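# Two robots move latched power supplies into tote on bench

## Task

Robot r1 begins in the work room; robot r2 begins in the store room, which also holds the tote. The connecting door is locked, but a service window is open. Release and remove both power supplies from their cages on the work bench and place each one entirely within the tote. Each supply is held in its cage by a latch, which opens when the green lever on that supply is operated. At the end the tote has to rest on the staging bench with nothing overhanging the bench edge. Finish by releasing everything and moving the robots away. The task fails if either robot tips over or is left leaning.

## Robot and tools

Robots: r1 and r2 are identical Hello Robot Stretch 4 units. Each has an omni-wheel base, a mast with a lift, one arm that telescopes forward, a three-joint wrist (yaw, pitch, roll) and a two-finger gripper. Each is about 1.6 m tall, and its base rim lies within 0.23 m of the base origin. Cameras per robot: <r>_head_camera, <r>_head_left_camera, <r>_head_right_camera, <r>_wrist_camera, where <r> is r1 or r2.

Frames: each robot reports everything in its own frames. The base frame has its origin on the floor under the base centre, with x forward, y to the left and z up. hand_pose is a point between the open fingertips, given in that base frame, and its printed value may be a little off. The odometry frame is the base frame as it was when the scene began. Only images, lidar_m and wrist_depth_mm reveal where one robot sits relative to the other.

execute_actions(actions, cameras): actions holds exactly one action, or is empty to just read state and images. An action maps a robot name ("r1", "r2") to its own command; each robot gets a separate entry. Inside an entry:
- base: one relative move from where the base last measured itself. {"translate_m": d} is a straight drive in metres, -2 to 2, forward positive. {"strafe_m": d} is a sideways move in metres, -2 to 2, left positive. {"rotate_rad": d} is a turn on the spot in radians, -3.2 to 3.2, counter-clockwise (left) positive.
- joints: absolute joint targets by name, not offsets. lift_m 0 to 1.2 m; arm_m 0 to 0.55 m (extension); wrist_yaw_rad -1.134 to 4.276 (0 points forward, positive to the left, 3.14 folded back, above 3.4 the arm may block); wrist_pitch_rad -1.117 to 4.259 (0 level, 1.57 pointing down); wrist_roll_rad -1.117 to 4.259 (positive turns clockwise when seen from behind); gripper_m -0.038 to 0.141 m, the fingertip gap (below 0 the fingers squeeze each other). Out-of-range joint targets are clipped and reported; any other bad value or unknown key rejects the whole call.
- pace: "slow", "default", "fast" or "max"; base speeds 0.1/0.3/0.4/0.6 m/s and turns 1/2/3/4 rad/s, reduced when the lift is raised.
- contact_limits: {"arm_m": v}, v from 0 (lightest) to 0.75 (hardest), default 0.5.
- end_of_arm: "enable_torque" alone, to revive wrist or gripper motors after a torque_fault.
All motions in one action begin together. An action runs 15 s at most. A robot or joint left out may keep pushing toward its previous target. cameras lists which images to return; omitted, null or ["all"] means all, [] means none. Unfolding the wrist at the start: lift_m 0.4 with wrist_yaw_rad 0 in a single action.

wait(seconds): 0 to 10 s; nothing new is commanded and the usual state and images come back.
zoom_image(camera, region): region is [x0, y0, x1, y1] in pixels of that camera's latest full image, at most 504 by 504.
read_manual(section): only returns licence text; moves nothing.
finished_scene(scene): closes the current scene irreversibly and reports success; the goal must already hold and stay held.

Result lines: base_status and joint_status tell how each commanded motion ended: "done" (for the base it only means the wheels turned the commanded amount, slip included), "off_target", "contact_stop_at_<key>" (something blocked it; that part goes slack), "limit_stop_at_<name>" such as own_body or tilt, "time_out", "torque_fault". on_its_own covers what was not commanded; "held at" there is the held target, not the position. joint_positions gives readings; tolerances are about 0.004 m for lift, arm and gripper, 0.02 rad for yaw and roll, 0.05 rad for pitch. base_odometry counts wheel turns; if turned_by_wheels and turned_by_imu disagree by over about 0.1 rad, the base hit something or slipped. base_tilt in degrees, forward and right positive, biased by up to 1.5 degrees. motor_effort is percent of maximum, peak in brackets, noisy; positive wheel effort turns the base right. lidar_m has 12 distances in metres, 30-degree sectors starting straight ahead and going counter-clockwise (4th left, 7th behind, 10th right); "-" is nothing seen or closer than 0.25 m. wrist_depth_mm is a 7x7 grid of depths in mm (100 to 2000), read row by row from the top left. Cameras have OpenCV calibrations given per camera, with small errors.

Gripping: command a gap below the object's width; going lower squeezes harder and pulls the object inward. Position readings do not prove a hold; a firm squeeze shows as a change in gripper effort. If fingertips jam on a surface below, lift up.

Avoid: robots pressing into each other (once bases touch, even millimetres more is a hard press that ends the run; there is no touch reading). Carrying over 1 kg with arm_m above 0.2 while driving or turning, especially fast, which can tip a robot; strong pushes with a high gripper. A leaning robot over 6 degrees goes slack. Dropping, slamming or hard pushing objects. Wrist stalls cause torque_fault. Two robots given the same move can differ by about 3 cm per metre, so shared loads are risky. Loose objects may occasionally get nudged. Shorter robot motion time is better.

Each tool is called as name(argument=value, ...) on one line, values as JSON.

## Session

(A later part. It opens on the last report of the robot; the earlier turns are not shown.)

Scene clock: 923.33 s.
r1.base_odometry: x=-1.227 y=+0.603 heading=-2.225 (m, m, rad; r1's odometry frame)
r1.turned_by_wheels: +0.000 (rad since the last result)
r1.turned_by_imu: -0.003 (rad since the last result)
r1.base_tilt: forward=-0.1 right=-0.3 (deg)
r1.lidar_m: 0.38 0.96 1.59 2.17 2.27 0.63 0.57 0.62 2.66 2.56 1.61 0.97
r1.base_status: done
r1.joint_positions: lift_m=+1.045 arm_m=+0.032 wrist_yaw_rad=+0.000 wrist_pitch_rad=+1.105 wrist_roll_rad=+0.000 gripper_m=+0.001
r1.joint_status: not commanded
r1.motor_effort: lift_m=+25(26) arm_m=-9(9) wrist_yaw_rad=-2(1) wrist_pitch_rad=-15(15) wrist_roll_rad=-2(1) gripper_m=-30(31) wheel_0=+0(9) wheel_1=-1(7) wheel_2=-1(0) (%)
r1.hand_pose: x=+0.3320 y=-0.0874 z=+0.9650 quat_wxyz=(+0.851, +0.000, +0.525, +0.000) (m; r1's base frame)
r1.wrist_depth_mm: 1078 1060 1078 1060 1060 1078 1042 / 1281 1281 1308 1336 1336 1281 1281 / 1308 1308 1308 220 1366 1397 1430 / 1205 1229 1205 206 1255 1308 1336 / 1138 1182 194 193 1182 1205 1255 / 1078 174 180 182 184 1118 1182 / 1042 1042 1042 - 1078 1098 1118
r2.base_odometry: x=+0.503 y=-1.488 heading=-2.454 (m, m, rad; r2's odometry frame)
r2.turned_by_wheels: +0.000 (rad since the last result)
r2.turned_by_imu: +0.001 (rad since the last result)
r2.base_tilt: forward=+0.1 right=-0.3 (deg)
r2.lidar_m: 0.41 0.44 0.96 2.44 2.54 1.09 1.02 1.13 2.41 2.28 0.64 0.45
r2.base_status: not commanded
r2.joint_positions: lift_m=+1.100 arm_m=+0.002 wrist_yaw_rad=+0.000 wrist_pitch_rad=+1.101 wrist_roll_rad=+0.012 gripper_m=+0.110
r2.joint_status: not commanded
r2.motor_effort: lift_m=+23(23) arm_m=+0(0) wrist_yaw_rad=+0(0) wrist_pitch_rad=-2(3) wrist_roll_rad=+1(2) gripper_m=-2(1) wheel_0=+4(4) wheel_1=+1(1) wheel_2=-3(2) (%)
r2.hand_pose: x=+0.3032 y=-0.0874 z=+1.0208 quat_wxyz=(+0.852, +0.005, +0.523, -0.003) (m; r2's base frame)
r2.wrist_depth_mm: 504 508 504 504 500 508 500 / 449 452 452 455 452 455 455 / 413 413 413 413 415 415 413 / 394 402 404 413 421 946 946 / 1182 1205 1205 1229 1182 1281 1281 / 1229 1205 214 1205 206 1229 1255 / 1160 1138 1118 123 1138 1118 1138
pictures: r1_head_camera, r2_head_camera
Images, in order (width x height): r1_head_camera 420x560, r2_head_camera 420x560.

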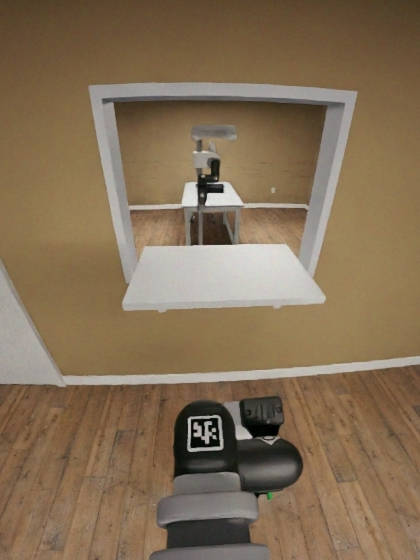

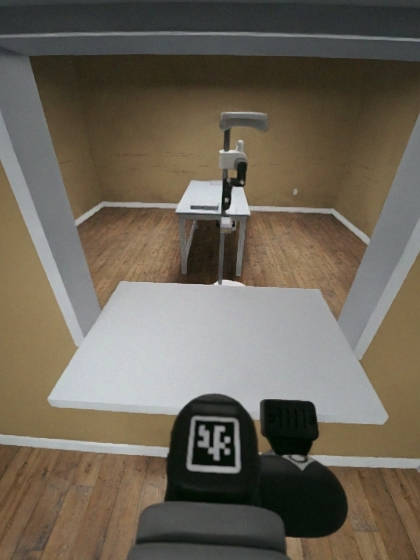

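execute_actions(actions=[{"r1":{"base":{"translate_m":0.53},"joints":{"arm_m":0.19}},"r2":{"base":{"strafe_m":0.04}}}], cameras=[])

execute_actions(actions=[{"r1":{"joints":{"arm_m":0.46}}}], cameras=["r1_wrist_camera","r2_head_camera"])

Scene clock: 926.80 s.
r1.base_odometry: x=-1.550 y=+0.183 heading=-2.225 (m, m, rad; r1's odometry frame)
r1.turned_by_wheels: +0.000 (rad since the last result)
r1.turned_by_imu: +0.001 (rad since the last result)
r1.base_tilt: forward=-0.1 right=-0.3 (deg)
r1.lidar_m: 0.36 0.36 0.88 2.17 2.26 3.12 1.10 1.17 2.61 2.43 0.56 0.40
r1.base_status: done
r1.joint_positions: lift_m=+1.045 arm_m=+0.188 wrist_yaw_rad=+0.000 wrist_pitch_rad=+1.105 wrist_roll_rad=+0.000 gripper_m=+0.001
r1.joint_status: all done
r1.motor_effort: lift_m=+25(25) arm_m=+8(11) wrist_yaw_rad=-2(1) wrist_pitch_rad=-15(16) wrist_roll_rad=-4(2) gripper_m=-31(32) wheel_0=+1(6) wheel_1=+0(6) wheel_2=+2(8) (%)
r1.hand_pose: x=+0.4890 y=-0.0874 z=+0.9650 quat_wxyz=(+0.851, +0.000, +0.525, +0.000) (m; r1's base frame)
r1.wrist_depth_mm: 343 349 353 359 364 368 377 / 322 325 330 334 338 343 349 / 303 306 301 220 319 324 325 / 283 286 282 206 297 300 303 / 265 271 194 193 279 282 285 / 252 173 180 181 185 262 268 / 237 243 245 - 253 253 254
r2.base_odometry: x=+0.528 y=-1.519 heading=-2.454 (m, m, rad; r2's odometry frame)
r2.turned_by_wheels: +0.000 (rad since the last result)
r2.turned_by_imu: +0.001 (rad since the last result)
r2.base_tilt: forward=+0.1 right=-0.2 (deg)
r2.lidar_m: 0.41 0.44 0.95 2.38 2.49 1.09 1.03 1.10 2.42 2.33 0.62 0.46
r2.base_status: done
r2.joint_positions: lift_m=+1.100 arm_m=+0.002 wrist_yaw_rad=+0.000 wrist_pitch_rad=+1.101 wrist_roll_rad=+0.012 gripper_m=+0.110
r2.joint_status: not commanded
r2.motor_effort: lift_m=+23(23) arm_m=+0(1) wrist_yaw_rad=+0(0) wrist_pitch_rad=-3(3) wrist_roll_rad=-5(2) gripper_m=+0(2) wheel_0=-4(13) wheel_1=+0(9) wheel_2=+0(0) (%)
r2.hand_pose: x=+0.3032 y=-0.0874 z=+1.0208 quat_wxyz=(+0.852, +0.005, +0.523, -0.003) (m; r2's base frame)
r2.wrist_depth_mm: 508 500 504 504 504 504 508 / 452 452 459 455 455 455 455 / 413 413 413 413 418 413 415 / 392 399 404 415 418 917 946 / 1182 1229 1205 1229 1182 1281 1308 / 1229 1205 214 1205 205 1229 1229 / 1138 1118 1160 124 1160 1138 1138
pictures: none
No camera images: the call's "cameras" was empty. Leave "cameras" out to get every camera's image.

Scene clock: 928.73 s.
r1.base_odometry: x=-1.550 y=+0.183 heading=-2.225 (m, m, rad; r1's odometry frame)
r1.turned_by_wheels: +0.000 (rad since the last result)
r1.turned_by_imu: +0.000 (rad since the last result)
r1.base_tilt: forward=+0.0 right=-0.3 (deg)
r1.lidar_m: 0.36 0.41 0.88 2.17 2.26 3.08 1.10 1.15 2.63 2.39 0.54 0.40
r1.base_status: not commanded
r1.joint_positions: lift_m=+1.045 arm_m=+0.458 wrist_yaw_rad=+0.000 wrist_pitch_rad=+1.105 wrist_roll_rad=+0.000 gripper_m=+0.001
r1.joint_status: all done
r1.motor_effort: lift_m=+26(25) arm_m=+8(11) wrist_yaw_rad=-2(2) wrist_pitch_rad=-15(15) wrist_roll_rad=-1(1) gripper_m=-31(30) wheel_0=+1(1) wheel_1=+0(0) wheel_2=+1(2) (%)
r1.hand_pose: x=+0.7590 y=-0.0874 z=+0.9651 quat_wxyz=(+0.851, +0.000, +0.525, +0.000) (m; r1's base frame)
r1.wrist_depth_mm: 1499 1537 1537 1499 1576 1618 1661 / 319 324 329 334 338 343 347 / 301 304 297 220 315 322 322 / 282 286 281 206 297 300 304 / 266 267 194 193 277 282 285 / 251 174 180 182 185 262 268 / 237 242 242 - 251 252 254
r2.base_odometry: x=+0.528 y=-1.519 heading=-2.454 (m, m, rad; r2's odometry frame)
r2.turned_by_wheels: +0.000 (rad since the last result)
r2.turned_by_imu: +0.000 (rad since the last result)
r2.base_tilt: forward=+0.1 right=-0.2 (deg)
r2.lidar_m: 0.42 0.47 0.95 2.39 2.50 1.09 1.03 1.10 2.41 2.34 0.63 0.44
r2.base_status: not commanded
r2.joint_positions: lift_m=+1.100 arm_m=+0.002 wrist_yaw_rad=+0.000 wrist_pitch_rad=+1.101 wrist_roll_rad=+0.012 gripper_m=+0.110
r2.joint_status: not commanded
r2.motor_effort: lift_m=+23(23) arm_m=+0(1) wrist_yaw_rad=+0(0) wrist_pitch_rad=-3(2) wrist_roll_rad=-1(4) gripper_m=-1(2) wheel_0=-4(4) wheel_1=+0(0) wheel_2=+0(0) (%)
r2.hand_pose: x=+0.3032 y=-0.0874 z=+1.0208 quat_wxyz=(+0.852, +0.005, +0.523, -0.003) (m; r2's base frame)
r2.wrist_depth_mm: 504 504 492 399 504 504 508 / 452 455 455 449 455 455 455 / 413 413 413 415 415 413 415 / 394 399 404 413 421 946 960 / 1160 1205 1229 1229 1205 1281 1255 / 1229 1205 214 1229 205 1205 1229 / 1118 1138 1138 124 1138 1138 1138
pictures: r1_wrist_camera, r2_head_camera
camera_calibration (this result's frames):
r1_wrist_camera: T_world_to_cam=[[-0.012661, -0.999442, 0.0309046, -0.115516], [-0.910897, -0.00122009, -0.412633, 1.13542], [0.41244, -0.0333752, -0.910373, 0.79097], [0, 0, 0, 1]] pos_world=[0.706564, -0.0876674, 1.19216]
Images, in order (width x height): r1_wrist_camera 616x392, r2_head_camera 420x560.

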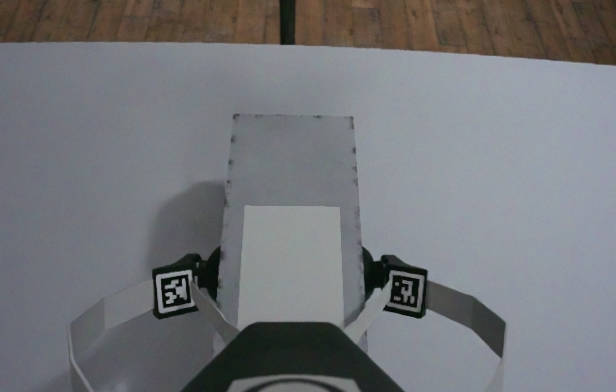

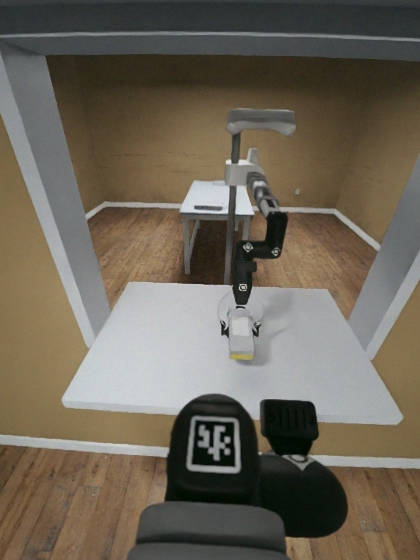

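execute_actions(actions=[{"r1":{"joints":{"lift_m":1.021,"gripper_m":0.055}}}], cameras=[])

execute_actions(actions=[{"r1":{"joints":{"lift_m":1.024,"gripper_m":0.095}}}], cameras=[])

execute_actions(actions=[{"r1":{"joints":{"lift_m":1.085}}}], cameras=[])

execute_actions(actions=[{"r1":{"base":{"translate_m":-0.4},"joints":{"arm_m":0.0},"pace":"fast"}}], cameras=["r2_wrist_camera","r1_head_left_camera"])

Scene clock: 930.30 s.
r1.base_odometry: x=-1.550 y=+0.183 heading=-2.225 (m, m, rad; r1's odometry frame)
r1.turned_by_wheels: +0.000 (rad since the last result)
r1.turned_by_imu: +0.000 (rad since the last result)
r1.base_tilt: forward=-0.1 right=-0.4 (deg)
r1.lidar_m: 0.34 0.37 0.87 2.17 2.25 3.09 1.09 1.14 2.66 2.43 0.55 0.41
r1.base_status: not commanded
r1.joint_positions: lift_m=+1.021 arm_m=+0.458 wrist_yaw_rad=+0.000 wrist_pitch_rad=+1.105 wrist_roll_rad=+0.000 gripper_m=+0.055
r1.joint_status: all done
r1.motor_effort: lift_m=+21(24) arm_m=+8(8) wrist_yaw_rad=-2(3) wrist_pitch_rad=-14(15) wrist_roll_rad=-1(3) gripper_m=-11(31) wheel_0=+0(1) wheel_1=+0(0) wheel_2=+1(1) (%)
r1.hand_pose: x=+0.7589 y=-0.0874 z=+0.9414 quat_wxyz=(+0.851, +0.000, +0.525, +0.000) (m; r1's base frame)
r1.wrist_depth_mm: 314 319 322 329 1499 1576 1618 / 293 296 300 304 309 314 320 / 276 277 279 238 289 293 297 / 257 260 256 223 271 274 276 / 243 246 209 208 253 257 259 / 229 229 195 195 195 243 245 / 218 220 223 - 229 231 231
r2.base_odometry: x=+0.528 y=-1.519 heading=-2.454 (m, m, rad; r2's odometry frame)
r2.turned_by_wheels: +0.000 (rad since the last result)
r2.turned_by_imu: +0.000 (rad since the last result)
r2.base_tilt: forward=+0.1 right=-0.2 (deg)
r2.lidar_m: 0.41 0.43 0.90 2.41 2.49 1.09 1.03 1.13 2.40 2.33 0.64 0.45
r2.base_status: not commanded
r2.joint_positions: lift_m=+1.100 arm_m=+0.002 wrist_yaw_rad=+0.000 wrist_pitch_rad=+1.101 wrist_roll_rad=+0.012 gripper_m=+0.110
r2.joint_status: not commanded
r2.motor_effort: lift_m=+23(23) arm_m=+0(0) wrist_yaw_rad=+0(0) wrist_pitch_rad=-2(2) wrist_roll_rad=-1(2) gripper_m=-1(2) wheel_0=-4(4) wheel_1=+0(0) wheel_2=+0(0) (%)
r2.hand_pose: x=+0.3032 y=-0.0874 z=+1.0208 quat_wxyz=(+0.852, +0.005, +0.523, -0.003) (m; r2's base frame)
r2.wrist_depth_mm: 504 504 492 455 504 508 504 / 452 455 455 439 455 455 455 / 413 413 413 415 415 415 415 / 394 399 404 415 421 931 946 / 1182 1205 1229 1205 1205 1281 1281 / 1229 1205 214 1229 205 1205 1229 / 1138 1118 1138 124 1138 1160 1138
pictures: none
No camera images: the call's "cameras" was empty. Leave "cameras" out to get every camera's image.

Scene clock: 931.53 s.
r1.base_odometry: x=-1.550 y=+0.183 heading=-2.225 (m, m, rad; r1's odometry frame)
r1.turned_by_wheels: +0.000 (rad since the last result)
r1.turned_by_imu: +0.000 (rad since the last result)
r1.base_tilt: forward=-0.1 right=-0.4 (deg)
r1.lidar_m: 0.37 0.42 0.86 2.16 2.28 3.08 1.10 1.17 2.63 2.41 0.58 0.41
r1.base_status: not commanded
r1.joint_positions: lift_m=+1.024 arm_m=+0.458 wrist_yaw_rad=+0.000 wrist_pitch_rad=+1.101 wrist_roll_rad=+0.000 gripper_m=+0.095
r1.joint_status: all done
r1.motor_effort: lift_m=+24(25) arm_m=+9(9) wrist_yaw_rad=+0(0) wrist_pitch_rad=-6(14) wrist_roll_rad=-2(2) gripper_m=+1(12) wheel_0=+1(0) wheel_1=+0(0) wheel_2=+1(2) (%)
r1.hand_pose: x=+0.7598 y=-0.0875 z=+0.9446 quat_wxyz=(+0.852, +0.000, +0.523, +0.000) (m; r1's base frame)
r1.wrist_depth_mm: 917 904 1499 1576 1618 1576 1618 / 301 307 307 314 319 322 329 / 281 285 285 247 296 298 304 / 264 265 265 231 276 281 285 / 247 251 217 216 259 263 265 / 234 232 203 202 239 247 250 / 223 224 229 - 235 235 236
r2.base_odometry: x=+0.528 y=-1.519 heading=-2.454 (m, m, rad; r2's odometry frame)
r2.turned_by_wheels: +0.000 (rad since the last result)
r2.turned_by_imu: +0.000 (rad since the last result)
r2.base_tilt: forward=+0.2 right=-0.2 (deg)
r2.lidar_m: 0.42 0.44 0.93 2.40 2.51 1.11 1.03 1.10 2.42 2.32 0.63 0.46
r2.base_status: not commanded
r2.joint_positions: lift_m=+1.100 arm_m=+0.002 wrist_yaw_rad=+0.000 wrist_pitch_rad=+1.101 wrist_roll_rad=+0.012 gripper_m=+0.110
r2.joint_status: not commanded
r2.motor_effort: lift_m=+23(23) arm_m=+0(1) wrist_yaw_rad=+0(0) wrist_pitch_rad=-3(3) wrist_roll_rad=-1(2) gripper_m=-2(1) wheel_0=-4(4) wheel_1=+0(0) wheel_2=+0(1) (%)
r2.hand_pose: x=+0.3032 y=-0.0874 z=+1.0208 quat_wxyz=(+0.852, +0.005, +0.523, -0.003) (m; r2's base frame)
r2.wrist_depth_mm: 500 504 492 455 508 504 504 / 452 452 455 439 455 455 455 / 413 413 413 413 415 415 415 / 392 397 404 413 421 917 946 / 1160 1205 1205 1229 1205 1281 1281 / 1229 1205 213 1229 205 1205 1229 / 1138 1138 1118 124 1138 1138 1160
pictures: none
No camera images: the call's "cameras" was empty. Leave "cameras" out to get every camera's image.

Scene clock: 932.73 s.
r1.base_odometry: x=-1.550 y=+0.183 heading=-2.225 (m, m, rad; r1's odometry frame)
r1.turned_by_wheels: +0.000 (rad since the last result)
r1.turned_by_imu: +0.000 (rad since the last result)
r1.base_tilt: forward=+0.0 right=-0.3 (deg)
r1.lidar_m: 0.38 0.40 0.90 2.15 2.27 3.08 1.10 1.16 2.64 2.39 0.53 0.40
r1.base_status: not commanded
r1.joint_positions: lift_m=+1.085 arm_m=+0.458 wrist_yaw_rad=+0.000 wrist_pitch_rad=+1.101 wrist_roll_rad=+0.000 gripper_m=+0.095
r1.joint_status: all done
r1.motor_effort: lift_m=+23(24) arm_m=+9(9) wrist_yaw_rad=+0(0) wrist_pitch_rad=-4(5) wrist_roll_rad=-2(1) gripper_m=-1(1) wheel_0=+1(1) wheel_1=+0(0) wheel_2=+1(1) (%)
r1.hand_pose: x=+0.7599 y=-0.0874 z=+1.0057 quat_wxyz=(+0.852, +0.000, +0.523, +0.000) (m; r1's base frame)
r1.wrist_depth_mm: 1537 1576 1576 1618 1618 1661 1708 / 375 379 384 389 397 1499 1576 / 347 353 355 364 366 373 379 / 327 329 334 298 345 349 353 / 309 310 282 281 324 327 329 / 290 290 266 262 296 307 309 / 277 276 282 - 291 293 296
r2.base_odometry: x=+0.528 y=-1.519 heading=-2.454 (m, m, rad; r2's odometry frame)
r2.turned_by_wheels: +0.000 (rad since the last result)
r2.turned_by_imu: +0.000 (rad since the last result)
r2.base_tilt: forward=+0.1 right=-0.2 (deg)
r2.lidar_m: 0.41 0.43 0.93 2.39 2.50 1.09 1.05 1.10 2.42 2.31 0.63 0.45
r2.base_status: not commanded
r2.joint_positions: lift_m=+1.100 arm_m=+0.002 wrist_yaw_rad=+0.000 wrist_pitch_rad=+1.101 wrist_roll_rad=+0.012 gripper_m=+0.110
r2.joint_status: not commanded
r2.motor_effort: lift_m=+23(23) arm_m=-1(1) wrist_yaw_rad=+0(0) wrist_pitch_rad=-2(3) wrist_roll_rad=-2(2) gripper_m=+0(1) wheel_0=-4(4) wheel_1=+0(0) wheel_2=+0(0) (%)
r2.hand_pose: x=+0.3032 y=-0.0874 z=+1.0208 quat_wxyz=(+0.852, +0.005, +0.523, -0.003) (m; r2's base frame)
r2.wrist_depth_mm: 500 504 504 462 504 508 504 / 452 452 455 436 459 452 452 / 413 413 413 415 415 415 413 / 394 399 407 413 421 931 960 / 1182 1229 1229 1229 1205 1308 1281 / 1229 1205 214 1229 205 1229 1205 / 1138 1138 1138 124 1138 1138 1160
pictures: none
No camera images: the call's "cameras" was empty. Leave "cameras" out to get every camera's image.

Scene clock: 935.40 s.
r1.base_odometry: x=-1.306 y=+0.500 heading=-2.226 (m, m, rad; r1's odometry frame)
r1.turned_by_wheels: +0.000 (rad since the last result)
r1.turned_by_imu: +0.000 (rad since the last result)
r1.base_tilt: forward=-0.1 right=-0.3 (deg)
r1.lidar_m: 0.77 0.81 1.40 2.15 2.26 3.09 0.68 0.77 2.67 2.57 1.43 0.80
r1.base_status: done
r1.joint_positions: lift_m=+1.085 arm_m=+0.002 wrist_yaw_rad=+0.000 wrist_pitch_rad=+1.101 wrist_roll_rad=+0.000 gripper_m=+0.095
r1.joint_status: all done
r1.motor_effort: lift_m=+23(23) arm_m=-9(7) wrist_yaw_rad=-2(2) wrist_pitch_rad=-4(4) wrist_roll_rad=-1(4) gripper_m=-1(1) wheel_0=-1(4) wheel_1=-1(7) wheel_2=-2(9) (%)
r1.hand_pose: x=+0.3039 y=-0.0874 z=+1.0057 quat_wxyz=(+0.852, +0.000, +0.523, +0.000) (m; r1's base frame)
r1.wrist_depth_mm: 931 931 931 946 931 917 946 / 1118 1118 1138 1118 1138 1160 1098 / 1336 1308 1366 1397 1366 1397 1430 / 1255 1255 1308 1255 1336 1336 1366 / 1205 1205 1205 1229 1255 1255 1308 / 1160 1118 1118 1138 1138 1182 1205 / 1060 1060 1098 - 1118 1138 1138
r2.base_odometry: x=+0.528 y=-1.519 heading=-2.454 (m, m, rad; r2's odometry frame)
r2.turned_by_wheels: +0.000 (rad since the last result)
r2.turned_by_imu: +0.001 (rad since the last result)
r2.base_tilt: forward=+0.1 right=-0.2 (deg)
r2.lidar_m: 0.42 0.42 0.95 2.40 2.51 1.10 1.02 1.11 2.44 2.33 0.63 0.45
r2.base_status: not commanded
r2.joint_positions: lift_m=+1.100 arm_m=+0.002 wrist_yaw_rad=+0.000 wrist_pitch_rad=+1.101 wrist_roll_rad=+0.012 gripper_m=+0.110
r2.joint_status: not commanded
r2.motor_effort: lift_m=+23(23) arm_m=-1(0) wrist_yaw_rad=+0(0) wrist_pitch_rad=-2(2) wrist_roll_rad=-3(3) gripper_m=-1(1) wheel_0=-4(4) wheel_1=+0(0) wheel_2=+0(0) (%)
r2.hand_pose: x=+0.3032 y=-0.0874 z=+1.0208 quat_wxyz=(+0.852, +0.005, +0.523, -0.003) (m; r2's base frame)
r2.wrist_depth_mm: 500 508 504 466 504 504 504 / 452 452 452 439 455 452 455 / 413 410 415 415 415 415 415 / 394 399 404 410 421 931 946 / 1182 1229 1229 1229 1229 1281 1308 / 1205 1205 213 1205 206 1205 1205 / 1160 1118 1138 123 1138 1138 1160
pictures: r1_head_left_camera, r2_wrist_camera
camera_calibration (this result's frames):
r2_wrist_camera: T_world_to_cam=[[-0.0477128, -0.998809, -0.0101951, -0.0668683], [-0.889408, 0.0471278, -0.454679, 0.800333], [0.454618, -0.0126264, -0.890597, 1.00286], [0, 0, 0, 1]] pos_world=[0.252715, -0.0918441, 1.25635]
Images, in order (width x height): r1_head_left_camera 420x672, r2_wrist_camera 616x392.

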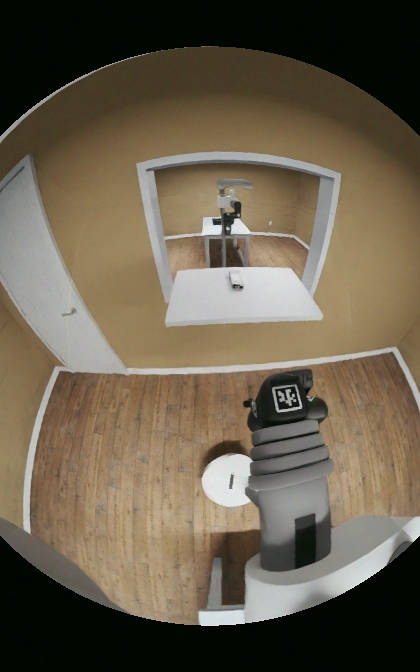

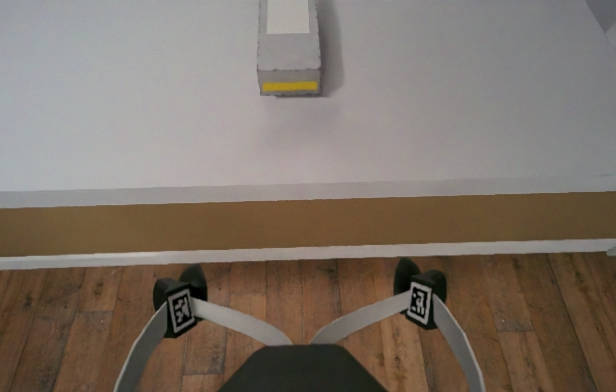

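execute_actions(actions=[{"r1":{"base":{"strafe_m":0.7},"joints":{"lift_m":0.9,"wrist_pitch_rad":0.5},"pace":"fast"},"r2":{"joints":{"arm_m":0.362,"lift_m":1.07,"gripper_m":0.10}}}], cameras=["r2_wrist_camera"])

Scene clock: 939.17 s.
r1.base_odometry: x=-0.751 y=+0.074 heading=-2.225 (m, m, rad; r1's odometry frame)
r1.turned_by_wheels: +0.000 (rad since the last result)
r1.turned_by_imu: -0.001 (rad since the last result)
r1.base_tilt: forward=+0.1 right=-0.4 (deg)
r1.lidar_m: 1.00 1.00 1.42 1.47 1.55 2.08 2.12 0.86 1.05 3.26 1.10 0.86
r1.base_status: done
r1.joint_positions: lift_m=+0.900 arm_m=+0.002 wrist_yaw_rad=+0.000 wrist_pitch_rad=+0.502 wrist_roll_rad=+0.000 gripper_m=+0.095
r1.joint_status: all done
r1.motor_effort: lift_m=+18(21) arm_m=-9(9) wrist_yaw_rad=-2(0) wrist_pitch_rad=-6(13) wrist_roll_rad=-2(2) gripper_m=+0(1) wheel_0=+2(9) wheel_1=+1(9) wheel_2=+0(1) (%)
r1.hand_pose: x=+0.4262 y=-0.0874 z=+0.9395 quat_wxyz=(+0.969, +0.000, +0.248, +0.000) (m; r1's base frame)
r1.wrist_depth_mm: 661 691 691 699 699 - - / 723 732 750 750 759 691 707 / 778 798 820 820 831 842 820 / 866 866 891 904 904 917 931 / 946 946 946 991 976 1025 1025 / 1060 1042 1078 1042 1078 1160 1160 / 1118 1138 1160 - 1160 1182 1205
r2.base_odometry: x=+0.528 y=-1.519 heading=-2.454 (m, m, rad; r2's odometry frame)
r2.turned_by_wheels: +0.000 (rad since the last result)
r2.turned_by_imu: +0.001 (rad since the last result)
r2.base_tilt: forward=+0.1 right=-0.2 (deg)
r2.lidar_m: 0.40 0.44 0.94 2.41 2.52 1.10 1.04 1.13 2.43 2.34 0.64 0.46
r2.base_status: not commanded
r2.joint_positions: lift_m=+1.070 arm_m=+0.361 wrist_yaw_rad=+0.000 wrist_pitch_rad=+1.101 wrist_roll_rad=+0.012 gripper_m=+0.100
r2.joint_status: all done
r2.motor_effort: lift_m=+17(21) arm_m=+7(7) wrist_yaw_rad=+0(1) wrist_pitch_rad=-3(3) wrist_roll_rad=-2(0) gripper_m=-1(1) wheel_0=-4(4) wheel_1=+0(0) wheel_2=+0(0) (%)
r2.hand_pose: x=+0.6622 y=-0.0874 z=+0.9913 quat_wxyz=(+0.852, +0.005, +0.523, -0.003) (m; r2's base frame)
r2.wrist_depth_mm: 452 455 455 455 455 459 455 / 410 410 410 410 413 413 410 / 373 375 375 375 375 375 377 / 343 343 345 300 345 345 343 / 319 317 314 277 320 317 319 / 296 297 213 256 216 296 297 / 277 273 277 123 278 273 278
pictures: r2_wrist_camera
camera_calibration (this result's frames):
r2_wrist_camera: T_world_to_cam=[[-0.0475267, -0.998818, -0.0101909, -0.050143], [-0.889456, 0.0469612, -0.454601, 1.10617], [0.454543, -0.0125413, -0.890637, 0.813435], [0, 0, 0, 1]] pos_world=[0.611761, -0.091829, 1.22683]
Images, in order (width x height): r2_wrist_camera 616x392.

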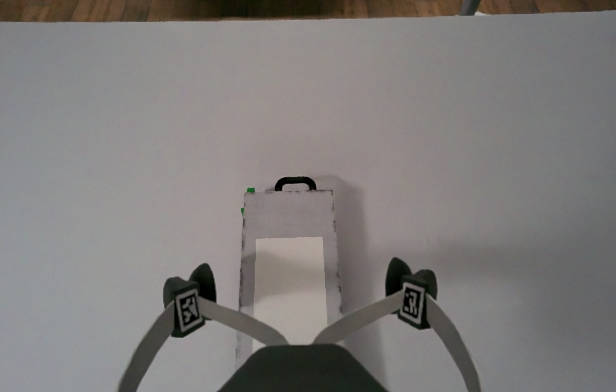

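execute_actions(actions=[{"r1":{"base":{"translate_m":-0.78},"pace":"fast"},"r2":{"base":{"strafe_m":0.008},"joints":{"lift_m":1.016,"gripper_m":0.092}}}], cameras=[])

execute_actions(actions=[{"r1":{"base":{"rotate_rad":-1.6},"pace":"fast"},"r2":{"joints":{"lift_m":1.012,"gripper_m":0.0}}}], cameras=["r1_head_camera","r1_wrist_camera"])

Scene clock: 942.90 s.
r1.base_odometry: x=-0.276 y=+0.692 heading=-2.225 (m, m, rad; r1's odometry frame)
r1.turned_by_wheels: +0.000 (rad since the last result)
r1.turned_by_imu: -0.001 (rad since the last result)
r1.base_tilt: forward=+0.0 right=-0.4 (deg)
r1.lidar_m: 1.61 1.81 1.54 1.46 1.53 2.11 2.50 0.72 0.55 0.49 2.55 1.64
r1.base_status: done
r1.joint_positions: lift_m=+0.900 arm_m=+0.002 wrist_yaw_rad=+0.000 wrist_pitch_rad=+0.502 wrist_roll_rad=+0.000 gripper_m=+0.095
r1.joint_status: not commanded
r1.motor_effort: lift_m=+18(17) arm_m=-9(8) wrist_yaw_rad=+0(2) wrist_pitch_rad=-7(7) wrist_roll_rad=-3(2) gripper_m=-1(2) wheel_0=+0(6) wheel_1=+2(6) wheel_2=-1(10) (%)
r1.hand_pose: x=+0.4262 y=-0.0874 z=+0.9395 quat_wxyz=(+0.969, +0.000, +0.248, +0.000) (m; r1's base frame)
r1.wrist_depth_mm: 1366 1336 1430 1397 1430 1397 1397 / 1397 1464 1499 1499 1499 1537 1499 / 1576 1618 1618 1661 1618 1661 1708 / 1708 1756 1708 1708 1863 1808 1863 / 1499 1537 1618 1576 1537 1661 1661 / 1255 1281 1281 1308 1255 1366 1397 / 1138 1138 1182 - 1205 1182 1205
r2.base_odometry: x=+0.534 y=-1.525 heading=-2.454 (m, m, rad; r2's odometry frame)
r2.turned_by_wheels: +0.000 (rad since the last result)
r2.turned_by_imu: +0.001 (rad since the last result)
r2.base_tilt: forward=+0.1 right=-0.2 (deg)
r2.lidar_m: 0.42 0.45 0.95 2.39 2.50 1.10 1.04 1.09 2.42 2.33 0.60 0.45
r2.base_status: done
r2.joint_positions: lift_m=+1.016 arm_m=+0.361 wrist_yaw_rad=+0.000 wrist_pitch_rad=+1.101 wrist_roll_rad=+0.012 gripper_m=+0.092
r2.joint_status: all done
r2.motor_effort: lift_m=+17(16) arm_m=+7(7) wrist_yaw_rad=+0(0) wrist_pitch_rad=-3(2) wrist_roll_rad=-1(0) gripper_m=-1(1) wheel_0=-1(10) wheel_1=+0(7) wheel_2=+0(1) (%)
r2.hand_pose: x=+0.6622 y=-0.0874 z=+0.9373 quat_wxyz=(+0.852, +0.005, +0.523, -0.003) (m; r2's base frame)
r2.wrist_depth_mm: 373 373 377 377 375 375 375 / 336 338 338 340 340 338 340 / 307 307 307 307 309 309 309 / 282 282 279 238 285 285 283 / 262 260 258 220 262 262 263 / 243 243 202 204 200 245 244 / 228 224 226 122 228 226 229
pictures: none
No camera images: the call's "cameras" was empty. Leave "cameras" out to get every camera's image.

Scene clock: 945.03 s.
r1.base_odometry: x=-0.276 y=+0.692 heading=+2.458 (m, m, rad; r1's odometry frame)
r1.turned_by_wheels: -1.600 (rad since the last result)
r1.turned_by_imu: -1.620 (rad since the last result)
r1.base_tilt: forward=+0.0 right=-0.3 (deg)
r1.lidar_m: 0.51 2.62 1.64 1.61 1.79 1.56 1.45 1.51 2.03 2.53 0.74 0.54
r1.base_status: done
r1.joint_positions: lift_m=+0.900 arm_m=+0.002 wrist_yaw_rad=+0.000 wrist_pitch_rad=+0.502 wrist_roll_rad=+0.000 gripper_m=+0.095
r1.joint_status: not commanded
r1.motor_effort: lift_m=+18(18) arm_m=-9(9) wrist_yaw_rad=-2(3) wrist_pitch_rad=-8(7) wrist_roll_rad=-1(1) gripper_m=-1(0) wheel_0=-1(2) wheel_1=-1(6) wheel_2=+1(5) (%)
r1.hand_pose: x=+0.4262 y=-0.0874 z=+0.9395 quat_wxyz=(+0.969, +0.000, +0.248, +0.000) (m; r1's base frame)
r1.wrist_depth_mm: - - - - - - - / - - - - - - - / - - 778 715 820 831 854 / 1863 1863 603 609 621 627 647 / 1537 1499 488 496 488 508 508 / 1308 1205 402 410 418 436 452 / 1118 1118 484 - 1182 1182 1205
r2.base_odometry: x=+0.534 y=-1.525 heading=-2.454 (m, m, rad; r2's odometry frame)
r2.turned_by_wheels: +0.000 (rad since the last result)
r2.turned_by_imu: +0.001 (rad since the last result)
r2.base_tilt: forward=+0.2 right=-0.2 (deg)
r2.lidar_m: 0.41 0.45 0.95 2.39 2.49 1.10 1.04 1.14 2.42 2.33 0.60 0.46
r2.base_status: not commanded
r2.joint_positions: lift_m=+1.012 arm_m=+0.361 wrist_yaw_rad=+0.000 wrist_pitch_rad=+1.105 wrist_roll_rad=+0.012 gripper_m=+0.001
r2.joint_status: all done
r2.motor_effort: lift_m=+20(19) arm_m=+6(7) wrist_yaw_rad=-1(2) wrist_pitch_rad=-15(16) wrist_roll_rad=-1(1) gripper_m=-24(25) wheel_0=-1(1) wheel_1=+0(0) wheel_2=-1(0) (%)
r2.hand_pose: x=+0.6613 y=-0.0874 z=+0.9324 quat_wxyz=(+0.851, +0.005, +0.525, -0.003) (m; r2's base frame)
r2.wrist_depth_mm: 357 359 359 362 362 359 359 / 324 325 325 325 327 327 325 / 297 297 298 239 298 298 298 / 273 273 270 216 274 273 274 / 254 253 250 199 254 254 254 / 236 236 185 185 182 236 237 / 221 216 216 142 219 217 222
pictures: r1_head_camera, r1_wrist_camera
camera_calibration (this result's frames):
r1_wrist_camera: T_world_to_cam=[[-0.0281792, -0.999439, 0.0181225, -0.100353], [-0.516698, -0.000956271, -0.856167, 1.07043], [0.855704, -0.0334899, -0.516381, 0.345876], [0, 0, 0, 1]] pos_world=[0.254294, -0.0876895, 1.09689]
Images, in order (width x height): r1_head_camera 420x560, r1_wrist_camera 616x392.

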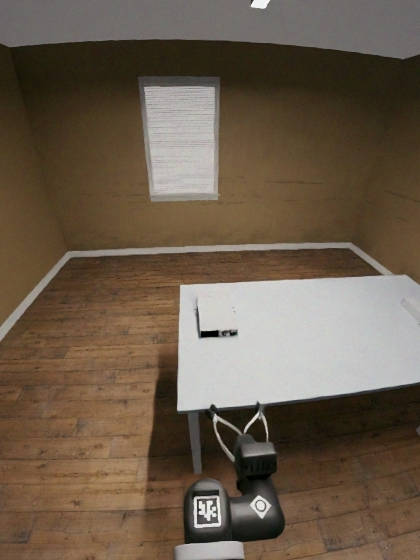

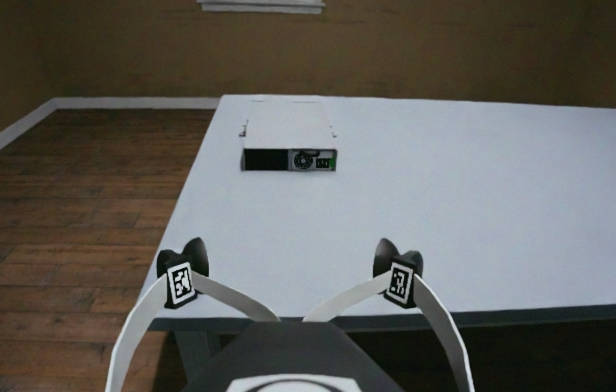

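execute_actions(actions=[{"r1":{"base":{"translate_m":0.145},"joints":{"wrist_pitch_rad":0.22,"wrist_roll_rad":0.12,"wrist_yaw_rad":0.2,"gripper_m":0.035,"lift_m":0.72}},"r2":{"joints":{"lift_m":1.045,"arm_m":0.02}}}], cameras=[])

execute_actions(actions=[{"r1":{"base":{"strafe_m":-0.093},"joints":{"arm_m":0.2,"lift_m":0.6885}},"r2":{"base":{"translate_m":-0.35}}}], cameras=["r1_wrist_camera"])

zoom_image(camera="r1_wrist_camera", region=[220, 210, 400, 310])

Scene clock: 947.53 s.
r1.base_odometry: x=-0.389 y=+0.784 heading=+2.458 (m, m, rad; r1's odometry frame)
r1.turned_by_wheels: +0.000 (rad since the last result)
r1.turned_by_imu: +0.001 (rad since the last result)
r1.base_tilt: forward=-0.1 right=-0.3 (deg)
r1.lidar_m: 0.34 2.65 1.65 1.58 1.80 1.71 1.61 1.69 2.25 2.50 0.56 0.39
r1.base_status: done
r1.joint_positions: lift_m=+0.720 arm_m=+0.002 wrist_yaw_rad=+0.200 wrist_pitch_rad=+0.223 wrist_roll_rad=+0.120 gripper_m=+0.035
r1.joint_status: all done
r1.motor_effort: lift_m=+17(17) arm_m=-8(9) wrist_yaw_rad=-1(3) wrist_pitch_rad=-8(12) wrist_roll_rad=+1(2) gripper_m=-4(5) wheel_0=+1(6) wheel_1=+1(5) wheel_2=+1(8) (%)
r1.hand_pose: x=+0.4665 y=-0.0298 z=+0.8348 quat_wxyz=(+0.988, +0.048, +0.116, +0.092) (m; r1's base frame)
r1.wrist_depth_mm: - - - - - - - / - - - - - - - / - - - - - - - / - - - 530 455 521 496 / - - 466 394 375 362 345 / 1708 1708 193 283 193 276 268 / 1397 252 256 - 231 222 220
r2.base_odometry: x=+0.534 y=-1.525 heading=-2.454 (m, m, rad; r2's odometry frame)
r2.turned_by_wheels: +0.000 (rad since the last result)
r2.turned_by_imu: +0.001 (rad since the last result)
r2.base_tilt: forward=+0.1 right=-0.1 (deg)
r2.lidar_m: 0.37 0.44 0.96 2.39 2.49 1.07 1.04 1.10 2.43 2.34 0.62 0.46
r2.base_status: not commanded
r2.joint_positions: lift_m=+1.044 arm_m=+0.021 wrist_yaw_rad=+0.000 wrist_pitch_rad=+1.105 wrist_roll_rad=+0.012 gripper_m=+0.001
r2.joint_status: all done
r2.motor_effort: lift_m=+27(28) arm_m=-8(7) wrist_yaw_rad=+1(1) wrist_pitch_rad=-15(16) wrist_roll_rad=-1(1) gripper_m=-24(25) wheel_0=-1(1) wheel_1=+0(0) wheel_2=+0(0) (%)
r2.hand_pose: x=+0.3217 y=-0.0874 z=+0.9649 quat_wxyz=(+0.851, +0.005, +0.525, -0.003) (m; r2's base frame)
r2.wrist_depth_mm: 410 413 413 413 413 413 413 / 370 370 373 373 375 377 375 / 340 342 338 239 342 340 342 / 831 854 353 215 878 904 931 / 1160 1160 1118 199 1160 1229 1205 / 1160 1138 185 184 182 1160 1160 / 1078 1078 1060 142 1078 1078 1098
pictures: none
No camera images: the call's "cameras" was empty. Leave "cameras" out to get every camera's image.

Scene clock: 950.17 s.
r1.base_odometry: x=-0.330 y=+0.856 heading=+2.458 (m, m, rad; r1's odometry frame)
r1.turned_by_wheels: +0.000 (rad since the last result)
r1.turned_by_imu: +0.000 (rad since the last result)
r1.base_tilt: forward=-0.1 right=-0.4 (deg)
r1.lidar_m: 0.34 0.37 1.75 1.68 1.91 1.70 1.62 1.64 2.25 2.42 0.54 0.40
r1.base_status: done
r1.joint_positions: lift_m=+0.689 arm_m=+0.198 wrist_yaw_rad=+0.200 wrist_pitch_rad=+0.222 wrist_roll_rad=+0.120 gripper_m=+0.035
r1.joint_status: all done
r1.motor_effort: lift_m=+17(18) arm_m=+9(8) wrist_yaw_rad=+0(0) wrist_pitch_rad=-7(8) wrist_roll_rad=-1(2) gripper_m=-4(3) wheel_0=-1(5) wheel_1=+1(10) wheel_2=+0(1) (%)
r1.hand_pose: x=+0.6625 y=-0.0297 z=+0.8034 quat_wxyz=(+0.988, +0.048, +0.116, +0.092) (m; r1's base frame)
r1.wrist_depth_mm: - - - - - - - / - - - - - - - / - - - - - - - / - - 342 320 433 418 402 / - 327 315 272 300 293 282 / 264 256 193 229 193 224 217 / 209 197 207 - 188 180 182
r2.base_odometry: x=+0.804 y=-1.303 heading=-2.455 (m, m, rad; r2's odometry frame)
r2.turned_by_wheels: +0.000 (rad since the last result)
r2.turned_by_imu: +0.000 (rad since the last result)
r2.base_tilt: forward=+0.1 right=-0.2 (deg)
r2.lidar_m: 0.77 0.78 1.43 2.40 2.51 0.74 0.70 0.75 2.42 2.32 1.44 0.80
r2.base_status: done
r2.joint_positions: lift_m=+1.044 arm_m=+0.021 wrist_yaw_rad=+0.000 wrist_pitch_rad=+1.105 wrist_roll_rad=+0.012 gripper_m=+0.001
r2.joint_status: not commanded
r2.motor_effort: lift_m=+27(26) arm_m=-7(7) wrist_yaw_rad=+0(0) wrist_pitch_rad=-16(16) wrist_roll_rad=-2(2) gripper_m=-25(25) wheel_0=-4(8) wheel_1=-3(6) wheel_2=+1(10) (%)
r2.hand_pose: x=+0.3217 y=-0.0874 z=+0.9649 quat_wxyz=(+0.851, +0.005, +0.525, -0.003) (m; r2's base frame)
r2.wrist_depth_mm: 842 854 854 854 878 878 891 / 991 1008 1008 1025 1042 1042 1078 / 1229 1229 1205 238 1255 1281 1308 / 1336 1366 1336 216 1366 1366 1366 / 1255 1281 1229 199 1281 1255 1255 / 1160 1160 185 185 182 1182 1160 / 1098 1060 1060 142 1078 1078 1098
pictures: r1_wrist_camera
camera_calibration (this result's frames):
r1_wrist_camera: T_world_to_cam=[[0.140073, -0.984383, -0.106628, -0.044386], [-0.276727, 0.0644782, -0.958783, 1.00144], [0.950685, 0.163807, -0.263374, -0.18498], [0, 0, 0, 1]] pos_world=[0.459201, -0.0779626, 0.906709]
Images, in order (width x height): r1_wrist_camera 616x392.

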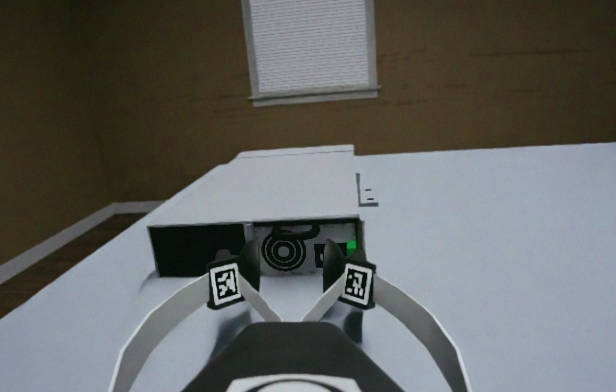

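Region (220, 210, 400, 310) of r1_wrist_camera's 616x392 image, scaled by 2.800.

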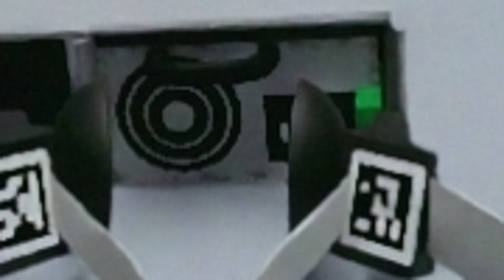

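execute_actions(actions=[], cameras=["r1_wrist_camera","r1_head_camera","r2_head_camera"])

Scene clock: 950.80 s.
r1.base_odometry: x=-0.330 y=+0.856 heading=+2.458 (m, m, rad; r1's odometry frame)
r1.turned_by_wheels: +0.000 (rad since the last result)
r1.turned_by_imu: +0.000 (rad since the last result)
r1.base_tilt: forward=+0.0 right=-0.4 (deg)
r1.lidar_m: 0.37 0.36 1.75 1.67 1.90 1.70 1.60 1.67 2.24 2.43 0.54 0.40
r1.base_status: done
r1.joint_positions: lift_m=+0.689 arm_m=+0.198 wrist_yaw_rad=+0.200 wrist_pitch_rad=+0.222 wrist_roll_rad=+0.120 gripper_m=+0.035
r1.joint_status: all done
r1.motor_effort: lift_m=+17(18) arm_m=+9(8) wrist_yaw_rad=-2(0) wrist_pitch_rad=-7(8) wrist_roll_rad=+1(2) gripper_m=-3(3) wheel_0=-1(5) wheel_1=+1(10) wheel_2=+0(1) (%)
r1.hand_pose: x=+0.6625 y=-0.0297 z=+0.8034 quat_wxyz=(+0.988, +0.048, +0.116, +0.092) (m; r1's base frame)
r1.wrist_depth_mm: - - - - - - - / - - - - - - - / - - - - - - - / - - 342 322 439 418 402 / - 329 314 274 300 293 281 / 263 256 193 229 195 224 216 / 208 196 207 - 188 179 182
r2.base_odometry: x=+0.804 y=-1.303 heading=-2.455 (m, m, rad; r2's odometry frame)
r2.turned_by_wheels: +0.000 (rad since the last result)
r2.turned_by_imu: +0.000 (rad since the last result)
r2.base_tilt: forward=+0.1 right=-0.2 (deg)
r2.lidar_m: 0.77 0.81 1.43 2.37 2.49 0.69 0.67 0.74 2.37 2.34 1.45 0.80
r2.base_status: done
r2.joint_positions: lift_m=+1.044 arm_m=+0.021 wrist_yaw_rad=+0.000 wrist_pitch_rad=+1.105 wrist_roll_rad=+0.012 gripper_m=+0.001
r2.joint_status: not commanded
r2.motor_effort: lift_m=+27(26) arm_m=-7(7) wrist_yaw_rad=+0(0) wrist_pitch_rad=-16(16) wrist_roll_rad=-1(2) gripper_m=-25(25) wheel_0=-4(8) wheel_1=-3(6) wheel_2=+1(10) (%)
r2.hand_pose: x=+0.3217 y=-0.0874 z=+0.9649 quat_wxyz=(+0.851, +0.005, +0.525, -0.003) (m; r2's base frame)
r2.wrist_depth_mm: 842 854 854 866 878 891 904 / 991 1025 1025 1025 1025 1042 1060 / 1229 1229 1205 238 1281 1308 1308 / 1366 1336 1336 216 1336 1336 1366 / 1255 1255 1229 199 1255 1255 1255 / 1138 1182 185 185 182 1182 1138 / 1078 1078 1060 142 1078 1078 1118
pictures: r1_head_camera, r1_wrist_camera, r2_head_camera
camera_calibration (this result's frames):
r1_wrist_camera: T_world_to_cam=[[0.140073, -0.984383, -0.106628, -0.044386], [-0.276727, 0.0644781, -0.958783, 1.00144], [0.950685, 0.163807, -0.263374, -0.18498], [0, 0, 0, 1]] pos_world=[0.459201, -0.0779626, 0.906709]
Images, in order (width x height): r1_head_camera 420x560, r1_wrist_camera 616x392, r2_head_camera 420x560.

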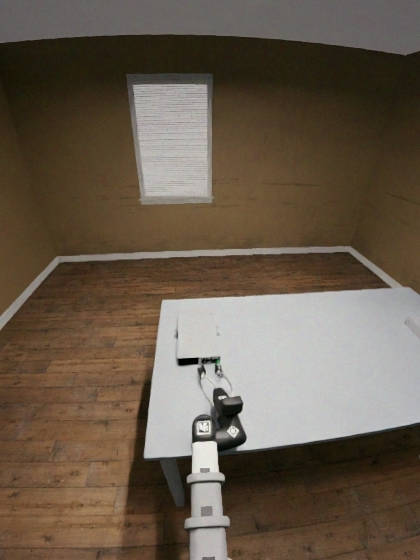

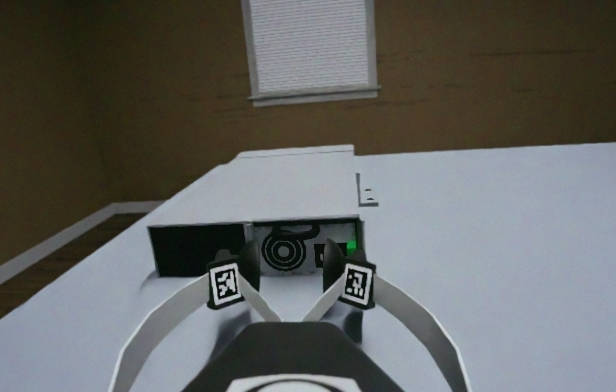

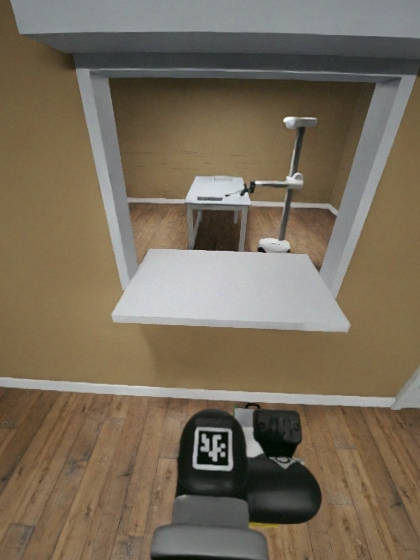

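execute_actions(actions=[{"r1":{"base":{"strafe_m":-0.002},"joints":{"arm_m":0.212},"pace":"slow"},"r2":{"base":{"rotate_rad":3.11}}}], cameras=["r1_wrist_camera","r2_head_camera"])

zoom_image(camera="r1_wrist_camera", region=[220,210,400,310])

Scene clock: 954.37 s.
r1.base_odometry: x=-0.329 y=+0.858 heading=+2.458 (m, m, rad; r1's odometry frame)
r1.turned_by_wheels: +0.000 (rad since the last result)
r1.turned_by_imu: +0.000 (rad since the last result)
r1.base_tilt: forward=+0.0 right=-0.4 (deg)
r1.lidar_m: 0.38 0.38 1.75 1.67 1.90 1.67 1.60 1.68 2.22 2.39 0.54 0.35
r1.base_status: done
r1.joint_positions: lift_m=+0.689 arm_m=+0.210 wrist_yaw_rad=+0.200 wrist_pitch_rad=+0.222 wrist_roll_rad=+0.120 gripper_m=+0.035
r1.joint_status: all done
r1.motor_effort: lift_m=+17(17) arm_m=+9(10) wrist_yaw_rad=-2(2) wrist_pitch_rad=-6(7) wrist_roll_rad=+0(1) gripper_m=-2(2) wheel_0=-1(5) wheel_1=+0(5) wheel_2=+0(0) (%)
r1.hand_pose: x=+0.6745 y=-0.0298 z=+0.8034 quat_wxyz=(+0.988, +0.048, +0.116, +0.092) (m; r1's base frame)
r1.wrist_depth_mm: - - - - - - - / - - - - - - - / - - - - - - - / - - 345 319 433 418 399 / - 319 265 260 301 291 281 / 263 257 193 229 193 224 217 / 209 198 207 - 187 179 181
r2.base_odometry: x=+0.804 y=-1.303 heading=+0.655 (m, m, rad; r2's odometry frame)
r2.turned_by_wheels: +3.109 (rad since the last result)
r2.turned_by_imu: +3.138 (rad since the last result)
r2.base_tilt: forward=+0.1 right=-0.2 (deg)
r2.lidar_m: 0.69 0.73 2.44 2.31 1.51 0.81 0.76 0.80 1.36 2.40 2.45 0.76
r2.base_status: done
r2.joint_positions: lift_m=+1.044 arm_m=+0.021 wrist_yaw_rad=+0.000 wrist_pitch_rad=+1.105 wrist_roll_rad=+0.012 gripper_m=+0.001
r2.joint_status: not commanded
r2.motor_effort: lift_m=+26(26) arm_m=-7(7) wrist_yaw_rad=+0(1) wrist_pitch_rad=-14(15) wrist_roll_rad=-1(2) gripper_m=-25(26) wheel_0=-4(10) wheel_1=-1(7) wheel_2=-3(9) (%)
r2.hand_pose: x=+0.3218 y=-0.0874 z=+0.9650 quat_wxyz=(+0.851, +0.005, +0.525, -0.003) (m; r2's base frame)
r2.wrist_depth_mm: 640 640 640 647 640 1808 1808 / 591 603 603 609 668 1576 1661 / 1430 1464 1464 238 1308 1464 1499 / 1366 1336 1336 216 1308 1366 1336 / 1255 1255 1229 199 1255 1255 1281 / 1160 1160 185 185 182 1182 1160 / 1098 1078 1060 142 1098 1060 1118
pictures: r1_wrist_camera, r2_head_camera
camera_calibration (this result's frames):
r1_wrist_camera: T_world_to_cam=[[0.140062, -0.984385, -0.106628, -0.0460607], [-0.276727, 0.0644814, -0.958783, 1.00475], [0.950687, 0.163796, -0.263374, -0.196377], [0, 0, 0, 1]] pos_world=[0.471186, -0.0779636, 0.906709]
Images, in order (width x height): r1_wrist_camera 616x392, r2_head_camera 420x560.

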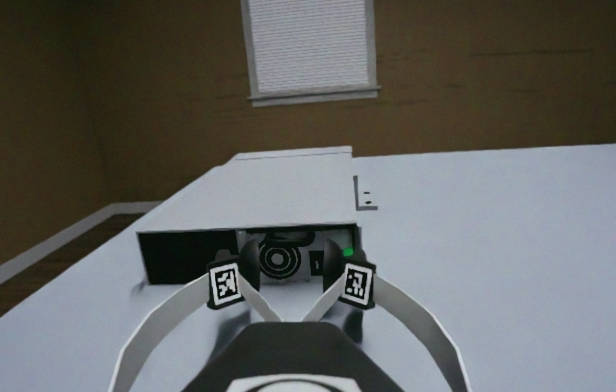

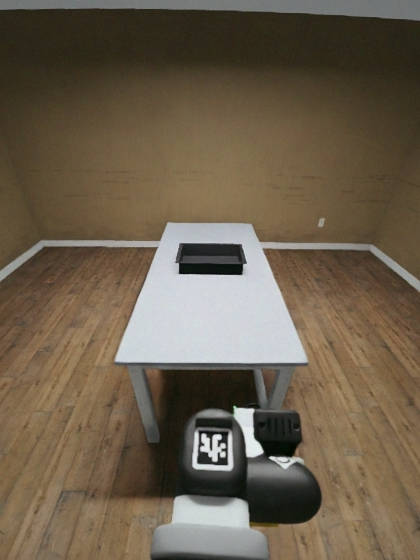

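Region (220, 210, 400, 310) of r1_wrist_camera's 616x392 image, scaled by 2.800.

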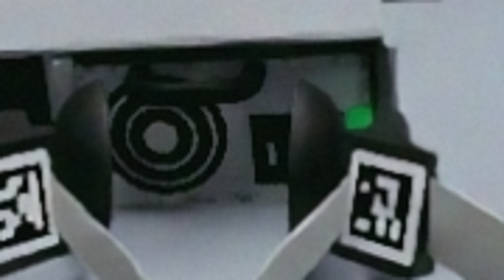

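execute_actions(actions=[{"r1":{"joints":{"arm_m":0.220},"pace":"slow"},"r2":{"base":{"strafe_m":-0.76}}}], cameras=["r1_wrist_camera"])

execute_actions(actions=[{"r1":{"joints":{"arm_m":0.224},"pace":"slow"},"r2":{"base":{"translate_m":1.28}}}], cameras=["r1_wrist_camera"])

zoom_image(camera="r1_wrist_camera", region=[220,210,400,310])

Scene clock: 958.57 s.
r1.base_odometry: x=-0.329 y=+0.858 heading=+2.458 (m, m, rad; r1's odometry frame)
r1.turned_by_wheels: +0.000 (rad since the last result)
r1.turned_by_imu: +0.000 (rad since the last result)
r1.base_tilt: forward=-0.1 right=-0.3 (deg)
r1.lidar_m: 0.36 0.41 1.74 1.66 1.90 1.65 1.60 1.66 2.24 2.42 0.56 0.38
r1.base_status: not commanded
r1.joint_positions: lift_m=+0.689 arm_m=+0.218 wrist_yaw_rad=+0.200 wrist_pitch_rad=+0.222 wrist_roll_rad=+0.120 gripper_m=+0.035
r1.joint_status: all done
r1.motor_effort: lift_m=+17(17) arm_m=+9(9) wrist_yaw_rad=-1(2) wrist_pitch_rad=-8(7) wrist_roll_rad=+0(1) gripper_m=-4(4) wheel_0=-1(1) wheel_1=+0(0) wheel_2=+0(0) (%)
r1.hand_pose: x=+0.6825 y=-0.0298 z=+0.8034 quat_wxyz=(+0.988, +0.048, +0.116, +0.092) (m; r1's base frame)
r1.wrist_depth_mm: - - - - - - - / - - - - - - - / - - - - - - - / - - 342 319 436 418 399 / - 319 258 249 304 294 281 / 264 257 193 228 193 224 217 / 209 196 207 - 187 180 182
r2.base_odometry: x=+1.267 y=-1.905 heading=+0.655 (m, m, rad; r2's odometry frame)
r2.turned_by_wheels: +0.000 (rad since the last result)
r2.turned_by_imu: +0.001 (rad since the last result)
r2.base_tilt: forward=+0.2 right=-0.2 (deg)
r2.lidar_m: 1.70 0.82 1.00 3.05 1.13 0.82 0.95 0.99 1.34 1.64 1.70 2.22
r2.base_status: done
r2.joint_positions: lift_m=+1.045 arm_m=+0.021 wrist_yaw_rad=+0.000 wrist_pitch_rad=+1.105 wrist_roll_rad=+0.012 gripper_m=+0.001
r2.joint_status: not commanded
r2.motor_effort: lift_m=+26(26) arm_m=-7(7) wrist_yaw_rad=+0(0) wrist_pitch_rad=-15(15) wrist_roll_rad=-3(2) gripper_m=-26(24) wheel_0=+2(13) wheel_1=-1(9) wheel_2=+0(1) (%)
r2.hand_pose: x=+0.3218 y=-0.0874 z=+0.9650 quat_wxyz=(+0.851, +0.005, +0.525, -0.003) (m; r2's base frame)
r2.wrist_depth_mm: 1708 1756 1708 1756 1808 1756 1756 / 1576 1576 1576 1618 1618 1618 1618 / 1397 1464 1464 238 1464 1499 1464 / 1336 1229 1336 216 1366 1366 1366 / 1255 1255 1255 199 1255 1255 1255 / 1160 1182 185 185 182 1182 1182 / 1078 1060 1060 142 1078 1098 1098
pictures: r1_wrist_camera
camera_calibration (this result's frames):
r1_wrist_camera: T_world_to_cam=[[0.140062, -0.984385, -0.106628, -0.0471813], [-0.276727, 0.0644815, -0.958783, 1.00697], [0.950687, 0.163796, -0.263374, -0.203984], [0, 0, 0, 1]] pos_world=[0.479188, -0.0779636, 0.906709]
Images, in order (width x height): r1_wrist_camera 616x392.

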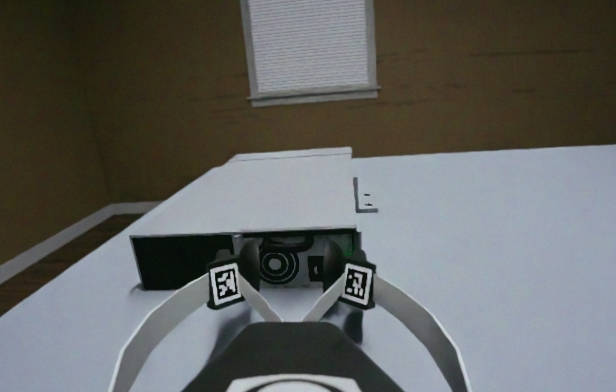

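Scene clock: 964.30 s.
r1.base_odometry: x=-0.329 y=+0.858 heading=+2.458 (m, m, rad; r1's odometry frame)
r1.turned_by_wheels: +0.000 (rad since the last result)
r1.turned_by_imu: +0.001 (rad since the last result)
r1.base_tilt: forward=+0.0 right=-0.3 (deg)
r1.lidar_m: 0.37 0.32 1.75 1.68 1.90 1.68 1.59 1.65 2.25 2.41 0.57 0.39
r1.base_status: not commanded
r1.joint_positions: lift_m=+0.689 arm_m=+0.222 wrist_yaw_rad=+0.200 wrist_pitch_rad=+0.222 wrist_roll_rad=+0.120 gripper_m=+0.035
r1.joint_status: all done
r1.motor_effort: lift_m=+17(17) arm_m=+9(10) wrist_yaw_rad=-2(2) wrist_pitch_rad=-8(6) wrist_roll_rad=+0(1) gripper_m=-3(3) wheel_0=-1(1) wheel_1=+0(0) wheel_2=+0(0) (%)
r1.hand_pose: x=+0.6865 y=-0.0298 z=+0.8034 quat_wxyz=(+0.988, +0.048, +0.116, +0.092) (m; r1's base frame)
r1.wrist_depth_mm: - - - - - - - / - - - - - - - / - - - - - - - / - - 342 320 436 418 399 / - 310 258 247 301 291 281 / 264 255 193 228 193 225 216 / 209 196 207 - 187 180 182
r2.base_odometry: x=+2.282 y=-1.125 heading=+0.655 (m, m, rad; r2's odometry frame)
r2.turned_by_wheels: +0.000 (rad since the last result)
r2.turned_by_imu: +0.004 (rad since the last result)
r2.base_tilt: forward=+0.1 right=-0.3 (deg)
r2.lidar_m: 2.05 0.63 0.43 0.39 0.41 0.55 2.21 2.31 1.68 1.54 1.61 2.17
r2.base_status: done
r2.joint_positions: lift_m=+1.045 arm_m=+0.021 wrist_yaw_rad=+0.000 wrist_pitch_rad=+1.105 wrist_roll_rad=+0.012 gripper_m=+0.001
r2.joint_status: not commanded
r2.motor_effort: lift_m=+26(26) arm_m=-8(7) wrist_yaw_rad=+0(0) wrist_pitch_rad=-14(16) wrist_roll_rad=-4(3) gripper_m=-24(25) wheel_0=+4(9) wheel_1=+1(6) wheel_2=-1(10) (%)
r2.hand_pose: x=+0.3218 y=-0.0874 z=+0.9650 quat_wxyz=(+0.851, +0.005, +0.525, -0.003) (m; r2's base frame)
r2.wrist_depth_mm: 1756 1708 1756 1808 1808 1756 1808 / 1576 1618 1576 1618 1576 1618 1576 / 1464 1464 1499 238 1499 1464 1499 / 1336 1366 1308 216 1336 1336 1366 / 1255 1229 1229 199 1255 1281 1229 / 1160 1138 185 185 182 1160 1182 / 1078 1060 1078 142 1078 1078 1098
pictures: r1_wrist_camera
camera_calibration (this result's frames):
r1_wrist_camera: T_world_to_cam=[[0.140062, -0.984385, -0.106628, -0.0477406], [-0.276727, 0.0644813, -0.958783, 1.00807], [0.950687, 0.163796, -0.263374, -0.207779], [0, 0, 0, 1]] pos_world=[0.48318, -0.0779636, 0.906709]
Images, in order (width x height): r1_wrist_camera 616x392.

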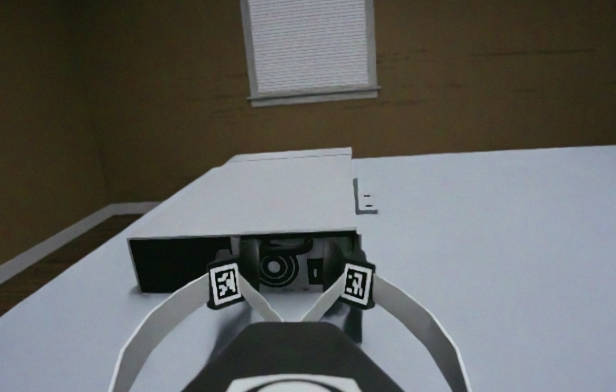

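Region (220, 210, 400, 310) of r1_wrist_camera's 616x392 image, scaled by 2.800.

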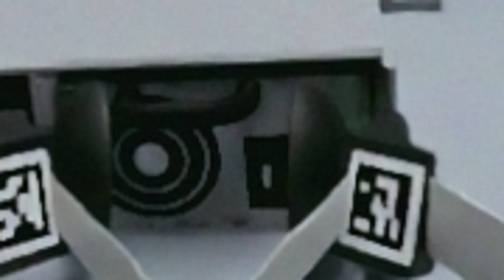

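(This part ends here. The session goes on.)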